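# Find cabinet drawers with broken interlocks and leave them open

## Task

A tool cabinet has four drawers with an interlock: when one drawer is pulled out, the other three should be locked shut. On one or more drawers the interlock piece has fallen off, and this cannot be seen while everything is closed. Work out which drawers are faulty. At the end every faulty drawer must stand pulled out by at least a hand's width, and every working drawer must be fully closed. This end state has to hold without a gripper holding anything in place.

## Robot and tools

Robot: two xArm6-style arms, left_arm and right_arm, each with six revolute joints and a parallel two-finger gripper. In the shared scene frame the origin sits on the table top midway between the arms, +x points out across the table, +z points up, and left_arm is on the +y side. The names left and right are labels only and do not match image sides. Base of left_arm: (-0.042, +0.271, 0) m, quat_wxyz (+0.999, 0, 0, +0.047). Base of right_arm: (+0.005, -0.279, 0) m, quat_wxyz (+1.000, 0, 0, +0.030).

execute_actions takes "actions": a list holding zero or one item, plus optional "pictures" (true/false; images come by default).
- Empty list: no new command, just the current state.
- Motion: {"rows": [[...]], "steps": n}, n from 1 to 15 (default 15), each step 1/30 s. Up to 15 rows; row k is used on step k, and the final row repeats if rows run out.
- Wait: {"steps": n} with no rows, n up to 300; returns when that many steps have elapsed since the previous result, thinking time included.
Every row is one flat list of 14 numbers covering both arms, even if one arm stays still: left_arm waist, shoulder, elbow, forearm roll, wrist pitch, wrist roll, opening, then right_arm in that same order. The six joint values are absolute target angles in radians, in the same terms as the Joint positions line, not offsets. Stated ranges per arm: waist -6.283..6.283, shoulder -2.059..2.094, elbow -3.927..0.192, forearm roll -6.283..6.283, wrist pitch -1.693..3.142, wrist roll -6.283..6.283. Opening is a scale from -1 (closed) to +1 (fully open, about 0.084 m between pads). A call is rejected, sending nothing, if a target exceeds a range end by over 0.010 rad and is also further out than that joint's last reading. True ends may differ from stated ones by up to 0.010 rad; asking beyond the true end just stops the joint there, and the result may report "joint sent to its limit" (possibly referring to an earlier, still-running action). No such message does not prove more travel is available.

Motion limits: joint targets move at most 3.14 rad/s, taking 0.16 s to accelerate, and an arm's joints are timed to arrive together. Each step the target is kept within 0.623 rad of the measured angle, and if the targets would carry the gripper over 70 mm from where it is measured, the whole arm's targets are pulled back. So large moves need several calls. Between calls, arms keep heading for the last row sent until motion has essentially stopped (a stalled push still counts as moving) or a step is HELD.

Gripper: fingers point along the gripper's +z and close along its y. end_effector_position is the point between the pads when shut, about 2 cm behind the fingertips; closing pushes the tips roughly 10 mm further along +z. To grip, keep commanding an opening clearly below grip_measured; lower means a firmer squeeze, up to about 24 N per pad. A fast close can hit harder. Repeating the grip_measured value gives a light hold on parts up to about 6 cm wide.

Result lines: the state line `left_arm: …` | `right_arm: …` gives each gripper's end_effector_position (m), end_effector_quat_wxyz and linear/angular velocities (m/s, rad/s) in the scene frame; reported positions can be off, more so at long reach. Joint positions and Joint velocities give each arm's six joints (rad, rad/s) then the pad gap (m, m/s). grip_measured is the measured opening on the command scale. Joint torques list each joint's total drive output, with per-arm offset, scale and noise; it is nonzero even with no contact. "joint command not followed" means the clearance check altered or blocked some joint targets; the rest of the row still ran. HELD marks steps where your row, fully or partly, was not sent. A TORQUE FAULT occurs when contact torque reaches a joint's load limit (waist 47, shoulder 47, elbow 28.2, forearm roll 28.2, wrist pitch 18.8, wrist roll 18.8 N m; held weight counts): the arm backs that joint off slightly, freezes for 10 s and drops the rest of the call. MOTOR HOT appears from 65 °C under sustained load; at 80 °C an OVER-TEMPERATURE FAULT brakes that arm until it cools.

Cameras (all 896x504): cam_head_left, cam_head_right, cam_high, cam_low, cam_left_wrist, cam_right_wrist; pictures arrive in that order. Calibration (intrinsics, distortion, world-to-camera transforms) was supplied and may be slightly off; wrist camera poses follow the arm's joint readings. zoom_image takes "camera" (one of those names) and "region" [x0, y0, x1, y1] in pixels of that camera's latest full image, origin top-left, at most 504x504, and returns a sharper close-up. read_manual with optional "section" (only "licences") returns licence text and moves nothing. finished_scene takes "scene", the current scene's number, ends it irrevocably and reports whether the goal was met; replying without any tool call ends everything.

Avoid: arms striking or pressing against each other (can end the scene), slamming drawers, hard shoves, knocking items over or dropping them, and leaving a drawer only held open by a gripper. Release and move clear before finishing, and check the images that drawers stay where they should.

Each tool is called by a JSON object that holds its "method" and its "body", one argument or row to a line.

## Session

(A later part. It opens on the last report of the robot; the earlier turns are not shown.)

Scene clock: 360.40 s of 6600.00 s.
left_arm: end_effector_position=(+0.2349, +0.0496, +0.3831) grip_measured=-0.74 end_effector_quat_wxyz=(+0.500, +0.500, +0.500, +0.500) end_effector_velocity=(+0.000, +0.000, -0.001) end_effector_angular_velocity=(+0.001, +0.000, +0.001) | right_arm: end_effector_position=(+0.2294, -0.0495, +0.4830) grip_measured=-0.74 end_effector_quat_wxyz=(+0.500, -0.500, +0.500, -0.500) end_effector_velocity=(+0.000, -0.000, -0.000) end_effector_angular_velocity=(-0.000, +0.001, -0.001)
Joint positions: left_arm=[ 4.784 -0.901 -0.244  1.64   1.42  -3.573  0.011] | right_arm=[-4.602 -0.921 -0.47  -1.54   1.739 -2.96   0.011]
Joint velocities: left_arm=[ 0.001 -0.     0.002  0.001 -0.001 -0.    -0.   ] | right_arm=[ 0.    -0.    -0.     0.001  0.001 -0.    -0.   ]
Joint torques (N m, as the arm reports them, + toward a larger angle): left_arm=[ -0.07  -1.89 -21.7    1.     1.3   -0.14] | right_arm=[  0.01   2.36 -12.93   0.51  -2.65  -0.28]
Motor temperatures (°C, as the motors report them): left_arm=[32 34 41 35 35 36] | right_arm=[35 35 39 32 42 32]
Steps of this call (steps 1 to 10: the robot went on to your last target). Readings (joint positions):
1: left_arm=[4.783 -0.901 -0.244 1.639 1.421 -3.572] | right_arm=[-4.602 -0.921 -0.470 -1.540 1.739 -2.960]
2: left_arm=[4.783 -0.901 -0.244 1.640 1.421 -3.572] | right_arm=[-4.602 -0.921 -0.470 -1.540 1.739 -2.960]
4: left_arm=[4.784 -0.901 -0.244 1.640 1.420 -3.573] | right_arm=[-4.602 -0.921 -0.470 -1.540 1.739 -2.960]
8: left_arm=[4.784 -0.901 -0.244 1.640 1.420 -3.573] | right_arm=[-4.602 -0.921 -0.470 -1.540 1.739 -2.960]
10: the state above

{"method": "execute_actions", "body": {
  "actions": [
    {"rows": [[4.7847,-0.9013,-0.2441,1.6400,1.4195,-3.5726,-0.1,-4.6017,-0.9210,-0.4702,-1.5397,1.7390,-2.9597,-1]], "steps": 10}
  ],
  "pictures": false
}}

{"method": "execute_actions", "body": {
  "actions": [
    {"rows": [[4.6546,-0.9136,-0.2366,1.5856,1.5377,-3.5626,-0.1,-4.6017,-0.9210,-0.4702,-1.5397,1.7390,-2.9597,-1],[4.6546,-0.9136,-0.2366,1.5856,1.5377,-3.5626,-0.1,-4.6017,-0.9210,-0.4702,-1.5397,1.7390,-2.9597,-1],[4.6546,-0.9136,-0.2366,1.5856,1.5377,-3.5626,-0.1,-4.6017,-0.9210,-0.4702,-1.5397,1.7390,-2.9597,-1],[4.6546,-0.9136,-0.2366,1.5856,1.5377,-3.5626,-0.1,-4.6017,-0.9210,-0.4702,-1.5397,1.7390,-2.9597,-1],[4.5231,-0.9101,-0.2387,1.5317,1.6577,-3.5651,-0.1,-4.6017,-0.9210,-0.4702,-1.5397,1.7390,-2.9597,-1],[4.5231,-0.9101,-0.2387,1.5317,1.6577,-3.5651,-0.1,-4.6017,-0.9210,-0.4702,-1.5397,1.7390,-2.9597,-1],[4.5231,-0.9101,-0.2387,1.5317,1.6577,-3.5651,-0.1,-4.6017,-0.9210,-0.4702,-1.5397,1.7390,-2.9597,-1],[4.2765,-0.8579,-0.2711,1.4198,1.8788,-3.6069,-0.1,-4.6017,-0.9210,-0.4702,-1.5397,1.7390,-2.9597,-1],[4.2765,-0.8579,-0.2711,1.4198,1.8788,-3.6069,-0.1,-4.6017,-0.9210,-0.4702,-1.5397,1.7390,-2.9597,-1],[4.2765,-0.8579,-0.2711,1.4198,1.8788,-3.6069,-0.1,-4.6017,-0.9210,-0.4702,-1.5397,1.7390,-2.9597,-1],[4.2765,-0.8579,-0.2711,1.4198,1.8788,-3.6069,-0.1,-4.6017,-0.9210,-0.4702,-1.5397,1.7390,-2.9597,-1],[4.0733,-0.7624,-0.3339,1.3006,2.0502,-3.6829,-0.1,-4.5720,-0.9156,-0.4735,-1.5337,1.7679,-2.9563,-1],[4.0733,-0.7624,-0.3339,1.3006,2.0502,-3.6829,-0.1,-4.5720,-0.9156,-0.4735,-1.5337,1.7679,-2.9563,-1],[4.0733,-0.7624,-0.3339,1.3006,2.0502,-3.6829,-0.1,-4.5720,-0.9156,-0.4735,-1.5337,1.7679,-2.9563,-1],[4.0733,-0.7624,-0.3339,1.3006,2.0502,-3.6829,-0.1,-4.5720,-0.9156,-0.4735,-1.5337,1.7679,-2.9563,-1]], "steps": 15}
  ],
  "pictures": false
}}

{"method": "execute_actions", "body": {
  "actions": [
    {"rows": [[3.8705,-0.5986,-0.4540,1.1400,2.2028,-3.8027,-0.1,-4.5410,-0.9100,-0.4769,-1.5275,1.7983,-2.9527,-1]], "steps": 12}
  ],
  "pictures": false
}}

Scene clock: 371.30 s of 6600.00 s.
left_arm: end_effector_position=(+0.2350, +0.0498, +0.3828) grip_measured=-0.12 end_effector_quat_wxyz=(+0.500, +0.500, +0.500, +0.500) end_effector_velocity=(-0.000, -0.001, +0.003) end_effector_angular_velocity=(-0.005, -0.003, -0.002) | right_arm: end_effector_position=(+0.2294, -0.0496, +0.4830) grip_measured=-0.74 end_effector_quat_wxyz=(+0.500, -0.500, +0.500, -0.500) end_effector_velocity=(-0.000, +0.000, +0.000) end_effector_angular_velocity=(+0.001, +0.000, +0.001)
Joint positions: left_arm=[ 4.785 -0.901 -0.244  1.64   1.42  -3.573  0.039] | right_arm=[-4.602 -0.921 -0.47  -1.54   1.739 -2.96   0.011]
Joint velocities: left_arm=[-0.002 -0.002 -0.004  0.002  0.     0.     0.006] | right_arm=[-0.    -0.    -0.     0.    -0.001  0.001 -0.   ]
Joint torques (N m, as the arm reports them, + toward a larger angle): left_arm=[ -0.91  -2.93 -22.82   1.49   1.34  -0.27] | right_arm=[ -0.46   1.22 -12.74   0.42  -1.94  -0.23]
Motor temperatures (°C, as the motors report them): left_arm=[32 34 41 35 35 36] | right_arm=[35 35 39 32 42 32]
Steps of this call (steps 1 to 15: the robot went on to your last target; steps 16 to 90: nothing new was sent; then 7.57 s passed at rest; steps 91 to 100: all 10 steps of this action). Readings (joint positions):
91: left_arm=[4.785 -0.901 -0.244 1.640 1.419 -3.573] | right_arm=[-4.602 -0.921 -0.470 -1.540 1.739 -2.960]
92: left_arm=[4.785 -0.901 -0.244 1.640 1.420 -3.573] | right_arm=[-4.602 -0.921 -0.470 -1.540 1.739 -2.960]
94: left_arm=[4.785 -0.901 -0.243 1.639 1.420 -3.573] | right_arm=[-4.602 -0.921 -0.470 -1.540 1.739 -2.960]
98: left_arm=[4.785 -0.901 -0.243 1.640 1.420 -3.573] | right_arm=[-4.602 -0.921 -0.470 -1.540 1.739 -2.960]
100: the state above

Scene clock: 371.80 s of 6600.00 s.
left_arm: end_effector_position=(+0.1442, +0.0473, +0.3819) grip_measured=-0.11 end_effector_quat_wxyz=(+0.500, +0.501, +0.502, +0.497) end_effector_velocity=(-0.312, -0.015, -0.001) end_effector_angular_velocity=(+0.015, +0.008, -0.044) | right_arm: end_effector_position=(+0.2266, -0.0496, +0.4830) grip_measured=-0.74 end_effector_quat_wxyz=(+0.500, -0.500, +0.500, -0.500) end_effector_velocity=(-0.025, +0.001, -0.000) end_effector_angular_velocity=(+0.001, +0.002, +0.001)
Joint positions: left_arm=[ 4.224 -0.826 -0.292  1.385  1.92  -3.632  0.039] | right_arm=[-4.584 -0.917 -0.472 -1.536  1.757 -2.958  0.011]
Joint velocities: left_arm=[-1.636  0.684 -0.445 -0.885  1.36  -0.519  0.   ] | right_arm=[ 0.157  0.024 -0.015  0.033  0.152  0.015  0.   ]
Joint torques (N m, as the arm reports them, + toward a larger angle): left_arm=[  6.04  -3.44 -20.28   2.51   1.15  -0.18] | right_arm=[ -0.37   1.48 -12.66   0.64  -2.18  -0.17]
Motor temperatures (°C, as the motors report them): left_arm=[32 34 41 35 35 36] | right_arm=[35 35 39 32 42 32]
Steps of this call (steps 1 to 15: all 15 steps of this action). Readings (joint positions):
1: left_arm=[4.784 -0.901 -0.244 1.640 1.420 -3.573] | right_arm=[-4.602 -0.921 -0.470 -1.540 1.739 -2.960]
2: left_arm=[4.776 -0.902 -0.243 1.636 1.430 -3.572] | right_arm=[-4.602 -0.921 -0.470 -1.540 1.739 -2.960]
4: left_arm=[4.723 -0.907 -0.240 1.614 1.477 -3.568] | right_arm=[-4.602 -0.921 -0.470 -1.540 1.739 -2.960]
8: left_arm=[4.597 -0.911 -0.238 1.562 1.590 -3.565] | right_arm=[-4.602 -0.921 -0.470 -1.540 1.739 -2.960]
15: the state above

Scene clock: 372.20 s of 6600.00 s.
left_arm: end_effector_position=(+0.0610, +0.0495, +0.3831) grip_measured=-0.11 end_effector_quat_wxyz=(+0.500, +0.500, +0.500, +0.500) end_effector_velocity=(-0.005, +0.006, +0.003) end_effector_angular_velocity=(-0.011, -0.000, +0.019) | right_arm: end_effector_position=(+0.2198, -0.0495, +0.4830) grip_measured=-0.74 end_effector_quat_wxyz=(+0.500, -0.500, +0.500, -0.500) end_effector_velocity=(-0.001, +0.001, +0.000) end_effector_angular_velocity=(+0.001, -0.000, +0.002)
Joint positions: left_arm=[ 3.874 -0.601 -0.452  1.142  2.2   -3.801  0.039] | right_arm=[-4.542 -0.91  -0.477 -1.527  1.799 -2.953  0.011]
Joint velocities: left_arm=[-0.021  0.012 -0.018 -0.027  0.035 -0.022  0.   ] | right_arm=[ 0.004  0.001 -0.001  0.     0.002  0.001  0.   ]
Joint torques (N m, as the arm reports them, + toward a larger angle): left_arm=[ -0.53  -6.34 -19.32   1.83   1.57  -0.17] | right_arm=[  1.55   2.07 -13.28   0.17  -3.03  -0.2 ]
Motor temperatures (°C, as the motors report them): left_arm=[32 34 41 35 35 36] | right_arm=[35 35 39 32 42 32]
Steps of this call (steps 1 to 12: all 12 steps of this action). Readings (joint positions):
1: left_arm=[4.173 -0.804 -0.306 1.357 1.963 -3.649] | right_arm=[-4.579 -0.917 -0.473 -1.535 1.762 -2.957]
2: left_arm=[4.125 -0.780 -0.323 1.327 2.003 -3.669] | right_arm=[-4.571 -0.915 -0.474 -1.533 1.770 -2.956]
4: left_arm=[4.024 -0.711 -0.372 1.254 2.084 -3.720] | right_arm=[-4.554 -0.913 -0.475 -1.530 1.786 -2.954]
8: left_arm=[3.890 -0.612 -0.443 1.157 2.184 -3.790] | right_arm=[-4.543 -0.911 -0.476 -1.528 1.797 -2.953]
12: the state above

{"method": "execute_actions", "body": {
  "actions": [
    {"rows": [[3.8705,-0.5986,-0.4540,1.1400,2.2028,-3.8027,-0.1,-4.4792,-0.8989,-0.4838,-1.5150,1.8587,-2.9456,-1],[3.8705,-0.5986,-0.4540,1.1400,2.2028,-3.8027,-0.1,-4.4792,-0.8989,-0.4838,-1.5150,1.8587,-2.9456,-1],[3.8705,-0.5986,-0.4540,1.1400,2.2028,-3.8027,-0.1,-4.4792,-0.8989,-0.4838,-1.5150,1.8587,-2.9456,-1],[3.8705,-0.5986,-0.4540,1.1400,2.2028,-3.8027,-0.1,-4.4229,-0.8835,-0.4934,-1.5004,1.9133,-2.9351,-1],[3.8705,-0.5986,-0.4540,1.1400,2.2028,-3.8027,-0.1,-4.4229,-0.8835,-0.4934,-1.5004,1.9133,-2.9351,-1],[3.8705,-0.5986,-0.4540,1.1400,2.2028,-3.8027,-0.1,-4.4229,-0.8835,-0.4934,-1.5004,1.9133,-2.9351,-1],[3.8705,-0.5986,-0.4540,1.1400,2.2028,-3.8027,-0.1,-4.3666,-0.8680,-0.5030,-1.4858,1.9678,-2.9246,-1],[3.8705,-0.5986,-0.4540,1.1400,2.2028,-3.8027,-0.1,-4.3666,-0.8680,-0.5030,-1.4858,1.9678,-2.9246,-1],[3.8705,-0.5986,-0.4540,1.1400,2.2028,-3.8027,-0.1,-4.3666,-0.8680,-0.5030,-1.4858,1.9678,-2.9246,-1],[3.8705,-0.5986,-0.4540,1.1400,2.2028,-3.8027,-0.1,-4.3143,-0.8489,-0.5147,-1.4694,2.0181,-2.9111,-1],[3.8705,-0.5986,-0.4540,1.1400,2.2028,-3.8027,-0.1,-4.3143,-0.8489,-0.5147,-1.4694,2.0181,-2.9111,-1],[3.8705,-0.5986,-0.4540,1.1400,2.2028,-3.8027,-0.1,-4.3143,-0.8489,-0.5147,-1.4694,2.0181,-2.9111,-1],[3.8705,-0.5986,-0.4540,1.1400,2.2028,-3.8027,-0.1,-4.2645,-0.8280,-0.5277,-1.4521,2.0657,-2.8963,-1],[3.8705,-0.5986,-0.4540,1.1400,2.2028,-3.8027,-0.1,-4.2645,-0.8280,-0.5277,-1.4521,2.0657,-2.8963,-1],[3.8705,-0.5986,-0.4540,1.1400,2.2028,-3.8027,-0.1,-4.2645,-0.8280,-0.5277,-1.4521,2.0657,-2.8963,-1]], "steps": 15}
  ],
  "pictures": false
}}

{"method": "execute_actions", "body": {
  "actions": [
    {"rows": [[3.8705,-0.5986,-0.4540,1.1400,2.2028,-3.8027,-0.1,-4.2174,-0.8053,-0.5421,-1.4340,2.1103,-2.8802,-1],[3.8705,-0.5986,-0.4540,1.1400,2.2028,-3.8027,-0.1,-4.2174,-0.8053,-0.5421,-1.4340,2.1103,-2.8802,-1],[3.8705,-0.5986,-0.4540,1.1400,2.2028,-3.8027,-0.1,-4.2174,-0.8053,-0.5421,-1.4340,2.1103,-2.8802,-1],[3.8705,-0.5986,-0.4540,1.1400,2.2028,-3.8027,-0.1,-4.1731,-0.7812,-0.5579,-1.4152,2.1520,-2.8632,-1],[3.8705,-0.5986,-0.4540,1.1400,2.2028,-3.8027,-0.1,-4.1731,-0.7812,-0.5579,-1.4152,2.1520,-2.8632,-1],[3.8705,-0.5986,-0.4540,1.1400,2.2028,-3.8027,-0.1,-4.1731,-0.7812,-0.5579,-1.4152,2.1520,-2.8632,-1],[3.8705,-0.5986,-0.4540,1.1400,2.2028,-3.8027,-0.1,-4.1316,-0.7559,-0.5751,-1.3958,2.1906,-2.8458,-1],[3.8705,-0.5986,-0.4540,1.1400,2.2028,-3.8027,-0.1,-4.1316,-0.7559,-0.5751,-1.3958,2.1906,-2.8458,-1],[3.8705,-0.5986,-0.4540,1.1400,2.2028,-3.8027,-0.1,-4.1316,-0.7559,-0.5751,-1.3958,2.1906,-2.8458,-1],[3.8705,-0.5986,-0.4540,1.1400,2.2028,-3.8027,-0.1,-4.0928,-0.7295,-0.5936,-1.3758,2.2262,-2.8278,-1],[3.8705,-0.5986,-0.4540,1.1400,2.2028,-3.8027,-0.1,-4.0928,-0.7295,-0.5936,-1.3758,2.2262,-2.8278,-1],[3.8705,-0.5986,-0.4540,1.1400,2.2028,-3.8027,-0.1,-4.0928,-0.7295,-0.5936,-1.3758,2.2262,-2.8278,-1],[3.8705,-0.5986,-0.4540,1.1400,2.2028,-3.8027,-0.1,-4.0570,-0.7020,-0.6137,-1.3553,2.2585,-2.8092,-1],[3.8705,-0.5986,-0.4540,1.1400,2.2028,-3.8027,-0.1,-4.0570,-0.7020,-0.6137,-1.3553,2.2585,-2.8092,-1],[3.8705,-0.5986,-0.4540,1.1400,2.2028,-3.8027,-0.1,-4.0570,-0.7020,-0.6137,-1.3553,2.2585,-2.8092,-1]], "steps": 15}
  ],
  "pictures": false
}}

{"method": "execute_actions", "body": {
  "actions": [
    {"rows": [[3.8705,-0.5986,-0.4540,1.1400,2.2028,-3.8027,-0.1,-4.0235,-0.6737,-0.6349,-1.3344,2.2883,-2.7903,-1],[3.8705,-0.5986,-0.4540,1.1400,2.2028,-3.8027,-0.1,-4.0235,-0.6737,-0.6349,-1.3344,2.2883,-2.7903,-1],[3.8705,-0.5986,-0.4540,1.1400,2.2028,-3.8027,-0.1,-4.0235,-0.6737,-0.6349,-1.3344,2.2883,-2.7903,-1],[3.8705,-0.5986,-0.4540,1.1400,2.2028,-3.8027,-0.1,-3.9915,-0.6447,-0.6569,-1.3129,2.3163,-2.7708,-1]], "steps": 15}
  ],
  "pictures": false
}}

{"method": "execute_actions", "body": {
  "actions": [
    {"rows": [[3.8705,-0.5986,-0.4540,1.1400,2.2028,-3.8027,-0.1,-3.9915,-0.6447,-0.6569,-1.3129,2.3163,-2.7708,0.0]], "steps": 12}
  ]
}}

Scene clock: 383.00 s of 6600.00 s.
left_arm: end_effector_position=(+0.0599, +0.0495, +0.3832) grip_measured=-0.11 end_effector_quat_wxyz=(+0.500, +0.500, +0.500, +0.500) end_effector_velocity=(+0.000, -0.000, -0.001) end_effector_angular_velocity=(+0.002, -0.001, -0.001) | right_arm: end_effector_position=(+0.1780, -0.0493, +0.4831) grip_measured=-0.74 end_effector_quat_wxyz=(+0.500, -0.500, +0.500, -0.500) end_effector_velocity=(-0.104, +0.003, -0.001) end_effector_angular_velocity=(-0.004, -0.002, +0.012)
Joint positions: left_arm=[ 3.87  -0.599 -0.454  1.14   2.203 -3.803  0.039] | right_arm=[-4.307 -0.845 -0.517 -1.467  2.025 -2.908  0.011]
Joint velocities: left_arm=[ 0.     0.001  0.001  0.    -0.001  0.     0.   ] | right_arm=[ 0.523  0.208 -0.129  0.168  0.49   0.14   0.   ]
Joint torques (N m, as the arm reports them, + toward a larger angle): left_arm=[ -0.68  -6.3  -19.74   1.74   1.73  -0.1 ] | right_arm=[  0.8    1.25 -13.44  -0.58  -4.91   0.  ]
Motor temperatures (°C, as the motors report them): left_arm=[32 34 41 35 35 36] | right_arm=[35 35 39 32 42 32]
Steps of this call (steps 1 to 15: the robot went on to your last target; steps 16 to 90: nothing new was sent; then 7.30 s passed at rest; steps 91 to 105: all 15 steps of this action). Readings (joint positions):
91: left_arm=[3.870 -0.599 -0.454 1.140 2.203 -3.803] | right_arm=[-4.540 -0.910 -0.477 -1.527 1.799 -2.953]
92: left_arm=[3.871 -0.599 -0.454 1.140 2.203 -3.803] | right_arm=[-4.533 -0.908 -0.478 -1.526 1.807 -2.952]
94: left_arm=[3.870 -0.599 -0.454 1.140 2.203 -3.803] | right_arm=[-4.504 -0.903 -0.481 -1.520 1.835 -2.948]
98: left_arm=[3.871 -0.599 -0.454 1.140 2.203 -3.803] | right_arm=[-4.433 -0.886 -0.492 -1.503 1.904 -2.937]
105: the state above

Scene clock: 383.50 s of 6600.00 s.
left_arm: end_effector_position=(+0.0599, +0.0495, +0.3832) grip_measured=-0.11 end_effector_quat_wxyz=(+0.500, +0.500, +0.500, +0.500) end_effector_velocity=(+0.000, +0.000, +0.000) end_effector_angular_velocity=(-0.000, -0.001, +0.001) | right_arm: end_effector_position=(+0.1277, -0.0496, +0.4828) grip_measured=-0.74 end_effector_quat_wxyz=(+0.500, -0.500, +0.500, -0.500) end_effector_velocity=(-0.104, +0.002, -0.001) end_effector_angular_velocity=(-0.013, -0.005, +0.008)
Joint positions: left_arm=[ 3.87  -0.599 -0.454  1.14   2.203 -3.803  0.039] | right_arm=[-4.087 -0.724 -0.598 -1.372  2.232 -2.824  0.011]
Joint velocities: left_arm=[-0.    -0.001  0.001  0.     0.001 -0.    -0.   ] | right_arm=[ 0.38   0.28  -0.196  0.205  0.338  0.178  0.   ]
Joint torques (N m, as the arm reports them, + toward a larger angle): left_arm=[ -1.19  -6.39 -19.58   1.7    1.68  -0.26] | right_arm=[ -0.89  -0.58 -11.83   0.41  -5.21  -0.11]
Motor temperatures (°C, as the motors report them): left_arm=[32 34 41 35 35 36] | right_arm=[35 35 39 32 42 32]
Steps of this call (steps 1 to 15: all 15 steps of this action). Readings (joint positions):
1: left_arm=[3.870 -0.599 -0.454 1.140 2.203 -3.803] | right_arm=[-4.291 -0.839 -0.521 -1.461 2.040 -2.904]
2: left_arm=[3.870 -0.599 -0.454 1.140 2.203 -3.803] | right_arm=[-4.275 -0.832 -0.526 -1.456 2.056 -2.899]
4: left_arm=[3.871 -0.599 -0.454 1.140 2.203 -3.803] | right_arm=[-4.242 -0.817 -0.535 -1.444 2.087 -2.888]
8: left_arm=[3.870 -0.599 -0.454 1.140 2.203 -3.803] | right_arm=[-4.182 -0.785 -0.556 -1.419 2.144 -2.866]
15: the state above

Scene clock: 384.00 s of 6600.00 s.
left_arm: end_effector_position=(+0.0599, +0.0495, +0.3832) grip_measured=-0.11 end_effector_quat_wxyz=(+0.500, +0.500, +0.500, +0.500) end_effector_velocity=(+0.000, +0.000, -0.000) end_effector_angular_velocity=(+0.001, -0.001, -0.000) | right_arm: end_effector_position=(+0.0996, -0.0498, +0.4827) grip_measured=-0.74 end_effector_quat_wxyz=(+0.500, -0.500, +0.500, -0.500) end_effector_velocity=(-0.001, +0.000, +0.000) end_effector_angular_velocity=(+0.002, +0.004, +0.001)
Joint positions: left_arm=[ 3.87  -0.599 -0.454  1.14   2.203 -3.803  0.039] | right_arm=[-3.992 -0.645 -0.657 -1.314  2.316 -2.771  0.011]
Joint velocities: left_arm=[-0.     0.     0.001  0.     0.    -0.    -0.   ] | right_arm=[ 0.004  0.003 -0.005  0.004  0.002  0.003  0.   ]
Joint torques (N m, as the arm reports them, + toward a larger angle): left_arm=[ -1.1   -6.24 -19.59   1.76   1.76  -0.23] | right_arm=[  0.42  -0.59 -11.59   0.89  -4.75  -0.11]
Motor temperatures (°C, as the motors report them): left_arm=[32 34 41 35 35 36] | right_arm=[35 35 39 32 42 32]
Steps of this call (steps 1 to 15: all 15 steps of this action). Readings (joint positions):
1: left_arm=[3.870 -0.599 -0.454 1.140 2.203 -3.803] | right_arm=[-4.075 -0.715 -0.604 -1.366 2.242 -2.818]
2: left_arm=[3.871 -0.599 -0.454 1.140 2.203 -3.803] | right_arm=[-4.063 -0.706 -0.611 -1.359 2.253 -2.812]
4: left_arm=[3.871 -0.599 -0.454 1.140 2.203 -3.803] | right_arm=[-4.040 -0.687 -0.625 -1.345 2.274 -2.800]
8: left_arm=[3.871 -0.599 -0.454 1.140 2.203 -3.803] | right_arm=[-4.001 -0.653 -0.650 -1.320 2.309 -2.777]
15: the state above

Scene clock: 384.40 s of 6600.00 s.
left_arm: end_effector_position=(+0.0599, +0.0495, +0.3832) grip_measured=-0.11 end_effector_quat_wxyz=(+0.500, +0.500, +0.500, +0.500) end_effector_velocity=(+0.000, +0.000, +0.000) end_effector_angular_velocity=(-0.001, +0.000, +0.001) | right_arm: end_effector_position=(+0.0991, -0.0493, +0.4821) grip_measured=-0.02 end_effector_quat_wxyz=(+0.500, -0.501, +0.499, -0.500) end_effector_velocity=(+0.002, -0.003, +0.004) end_effector_angular_velocity=(+0.009, -0.001, -0.011)
Joint positions: left_arm=[ 3.871 -0.599 -0.454  1.14   2.203 -3.803  0.039] | right_arm=[-3.991 -0.644 -0.656 -1.312  2.315 -2.771  0.043]
Joint velocities: left_arm=[-0.    -0.002  0.001  0.     0.001 -0.    -0.   ] | right_arm=[-0.002 -0.003 -0.005 -0.005  0.011 -0.     0.003]
Joint torques (N m, as the arm reports them, + toward a larger angle): left_arm=[ -1.1   -6.34 -19.44   1.63   1.82  -0.27] | right_arm=[ -1.99  -4.43 -15.14  -1.3    0.63  -0.27]
Motor temperatures (°C, as the motors report them): left_arm=[32 34 41 35 35 36] | right_arm=[35 35 39 32 42 32]
Steps of this call (steps 1 to 12: all 12 steps of this action). Readings (joint positions):
1: left_arm=[3.871 -0.599 -0.454 1.140 2.203 -3.803] | right_arm=[-3.992 -0.645 -0.657 -1.313 2.317 -2.771]
2: left_arm=[3.870 -0.599 -0.454 1.140 2.203 -3.803] | right_arm=[-3.991 -0.644 -0.656 -1.312 2.312 -2.771]
4: left_arm=[3.870 -0.599 -0.454 1.140 2.203 -3.803] | right_arm=[-3.991 -0.643 -0.653 -1.310 2.310 -2.771]
8: left_arm=[3.871 -0.599 -0.454 1.140 2.203 -3.803] | right_arm=[-3.991 -0.643 -0.655 -1.311 2.312 -2.771]
12: the state above
camera_calibration (this result's frames):
cam_left_wrist: T_world_to_cam=[[0.00566968, 0.000124493, 0.999984, -0.352389], [-0.0129036, -0.999917, 0.000197645, 0.112072], [0.999901, -0.0129045, -0.0056676, 0.0747297], [0, 0, 0, 1]] pos_world=[-0.0712782, 0.113071, 0.352784]
cam_right_wrist: T_world_to_cam=[[-0.0131122, -0.010001, -0.999864, 0.514552], [0.0026743, 0.999946, -0.0100369, 0.119592], [0.99991, -0.00280555, -0.0130847, 0.0397985], [0, 0, 0, 1]] pos_world=[-0.0333678, -0.114328, 0.516203]

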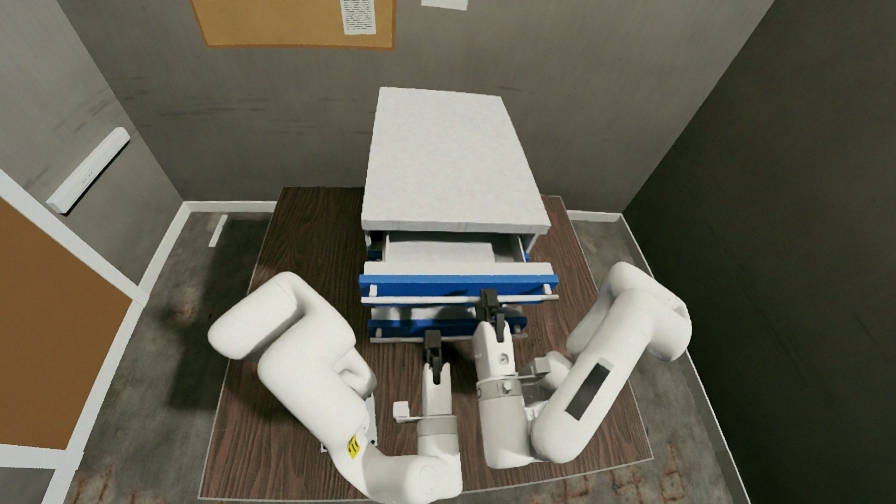

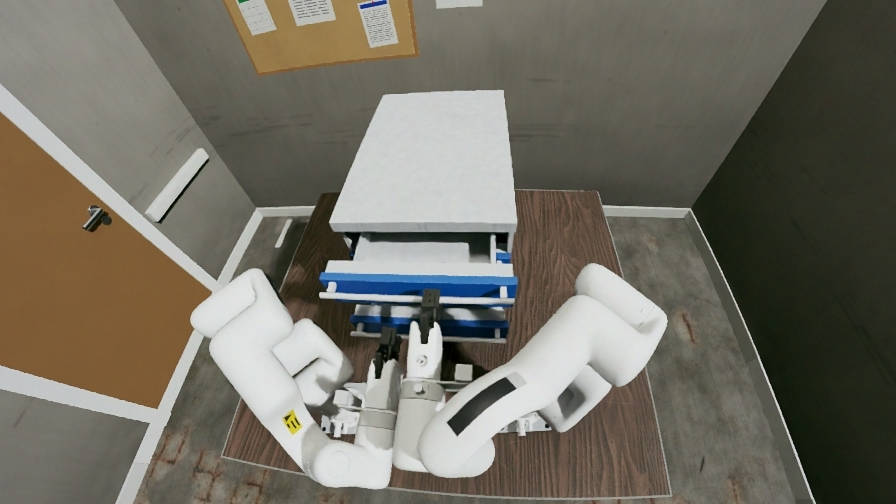

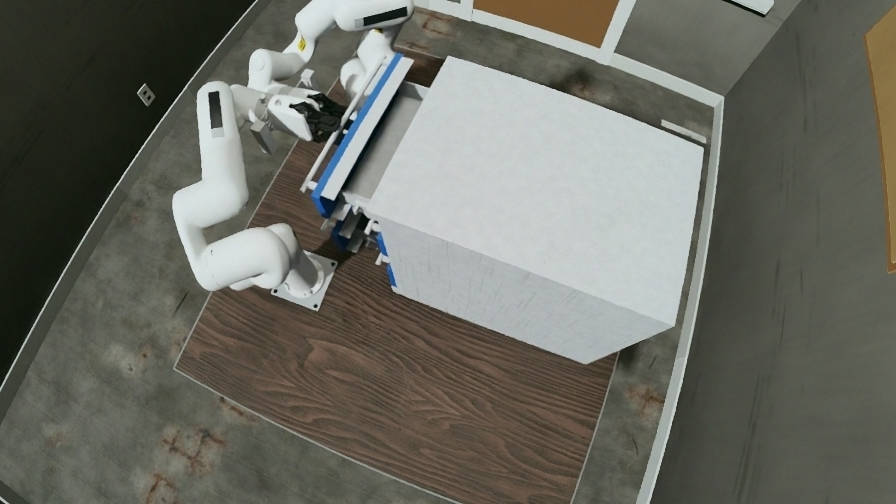

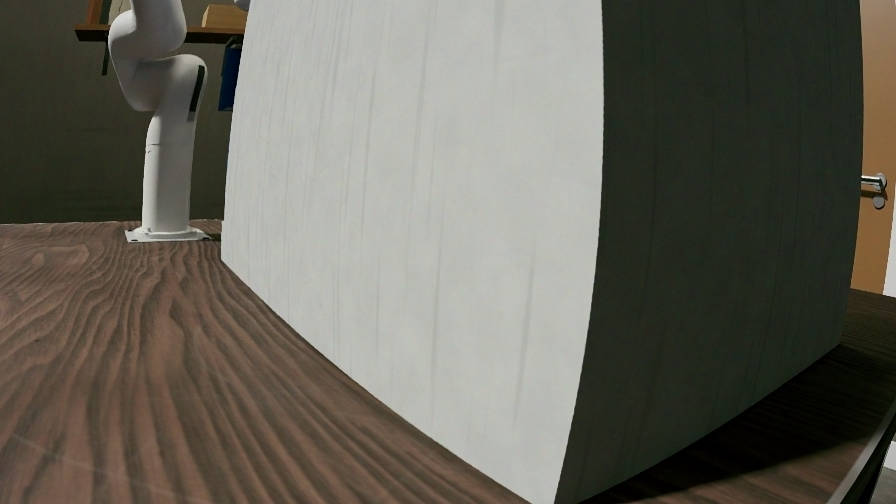

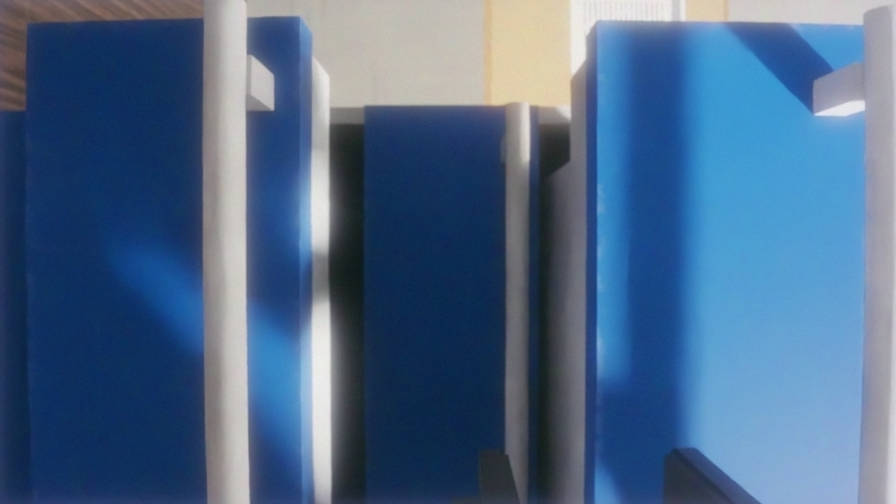

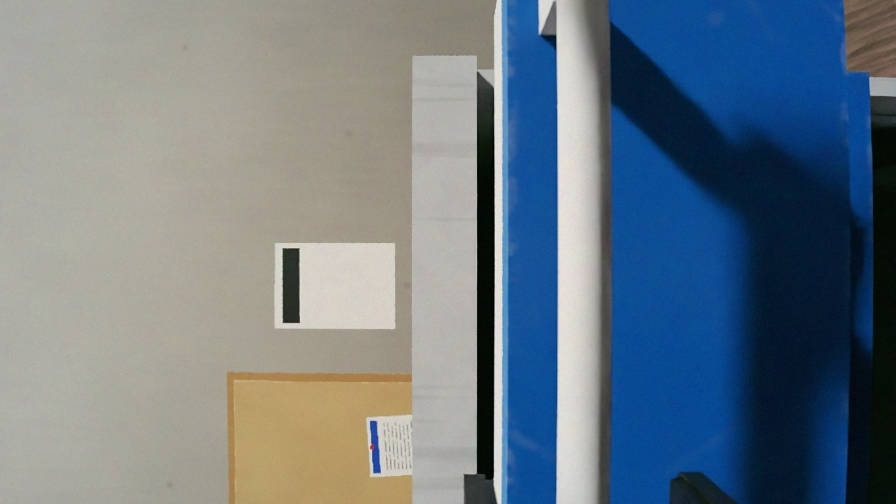

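{"method": "execute_actions", "body": {
  "actions": [
    {"rows": [[3.8705,-0.5986,-0.4540,1.1400,2.2028,-3.8027,-0.1,-3.882,-0.522,-0.755,-1.224,2.405,-2.688,0.0]], "steps": 15}
  ],
  "pictures": false
}}

{"method": "finished_scene", "body": {
  "scene": 1
}}

Scene clock: 386.57 s of 6600.00 s.
left_arm: end_effector_position=(+0.0599, +0.0495, +0.3832) grip_measured=-0.11 end_effector_quat_wxyz=(+0.500, +0.500, +0.500, +0.500) end_effector_velocity=(+0.000, -0.000, -0.000) end_effector_angular_velocity=(+0.002, -0.000, -0.001) | right_arm: end_effector_position=(+0.0579, -0.0492, +0.4812) grip_measured=-0.01 end_effector_quat_wxyz=(+0.500, -0.501, +0.501, -0.497) end_effector_velocity=(-0.001, +0.000, -0.000) end_effector_angular_velocity=(-0.000, +0.000, +0.002)
Joint positions: left_arm=[ 3.871 -0.599 -0.454  1.14   2.203 -3.803  0.039] | right_arm=[-3.883 -0.523 -0.755 -1.224  2.405 -2.688  0.044]
Joint velocities: left_arm=[ 0.     0.001  0.001 -0.    -0.001  0.001 -0.   ] | right_arm=[ 0.004  0.004 -0.003  0.003  0.001  0.002  0.   ]
Joint torques (N m, as the arm reports them, + toward a larger angle): left_arm=[ -1.02  -6.25 -19.53   1.64   1.73  -0.23] | right_arm=[ -2.    -5.91 -14.7   -1.17   0.61  -0.33]
Motor temperatures (°C, as the motors report them): left_arm=[32 34 41 35 35 36] | right_arm=[35 35 39 32 42 32]
Steps of this call (steps 1 to 15: the robot went on to your last target; steps 16 to 50: nothing new was sent; steps 51 to 65: all 15 steps of this action). Readings (joint positions):
51: left_arm=[3.870 -0.599 -0.454 1.140 2.203 -3.803] | right_arm=[-3.991 -0.644 -0.657 -1.312 2.317 -2.770]
52: left_arm=[3.871 -0.599 -0.454 1.140 2.203 -3.803] | right_arm=[-3.984 -0.637 -0.664 -1.306 2.325 -2.764]
54: left_arm=[3.871 -0.599 -0.454 1.140 2.203 -3.803] | right_arm=[-3.938 -0.586 -0.706 -1.269 2.361 -2.729]
58: left_arm=[3.871 -0.599 -0.454 1.140 2.203 -3.803] | right_arm=[-3.887 -0.527 -0.749 -1.229 2.399 -2.693]
65: the state above

The scene is finished: the task was done.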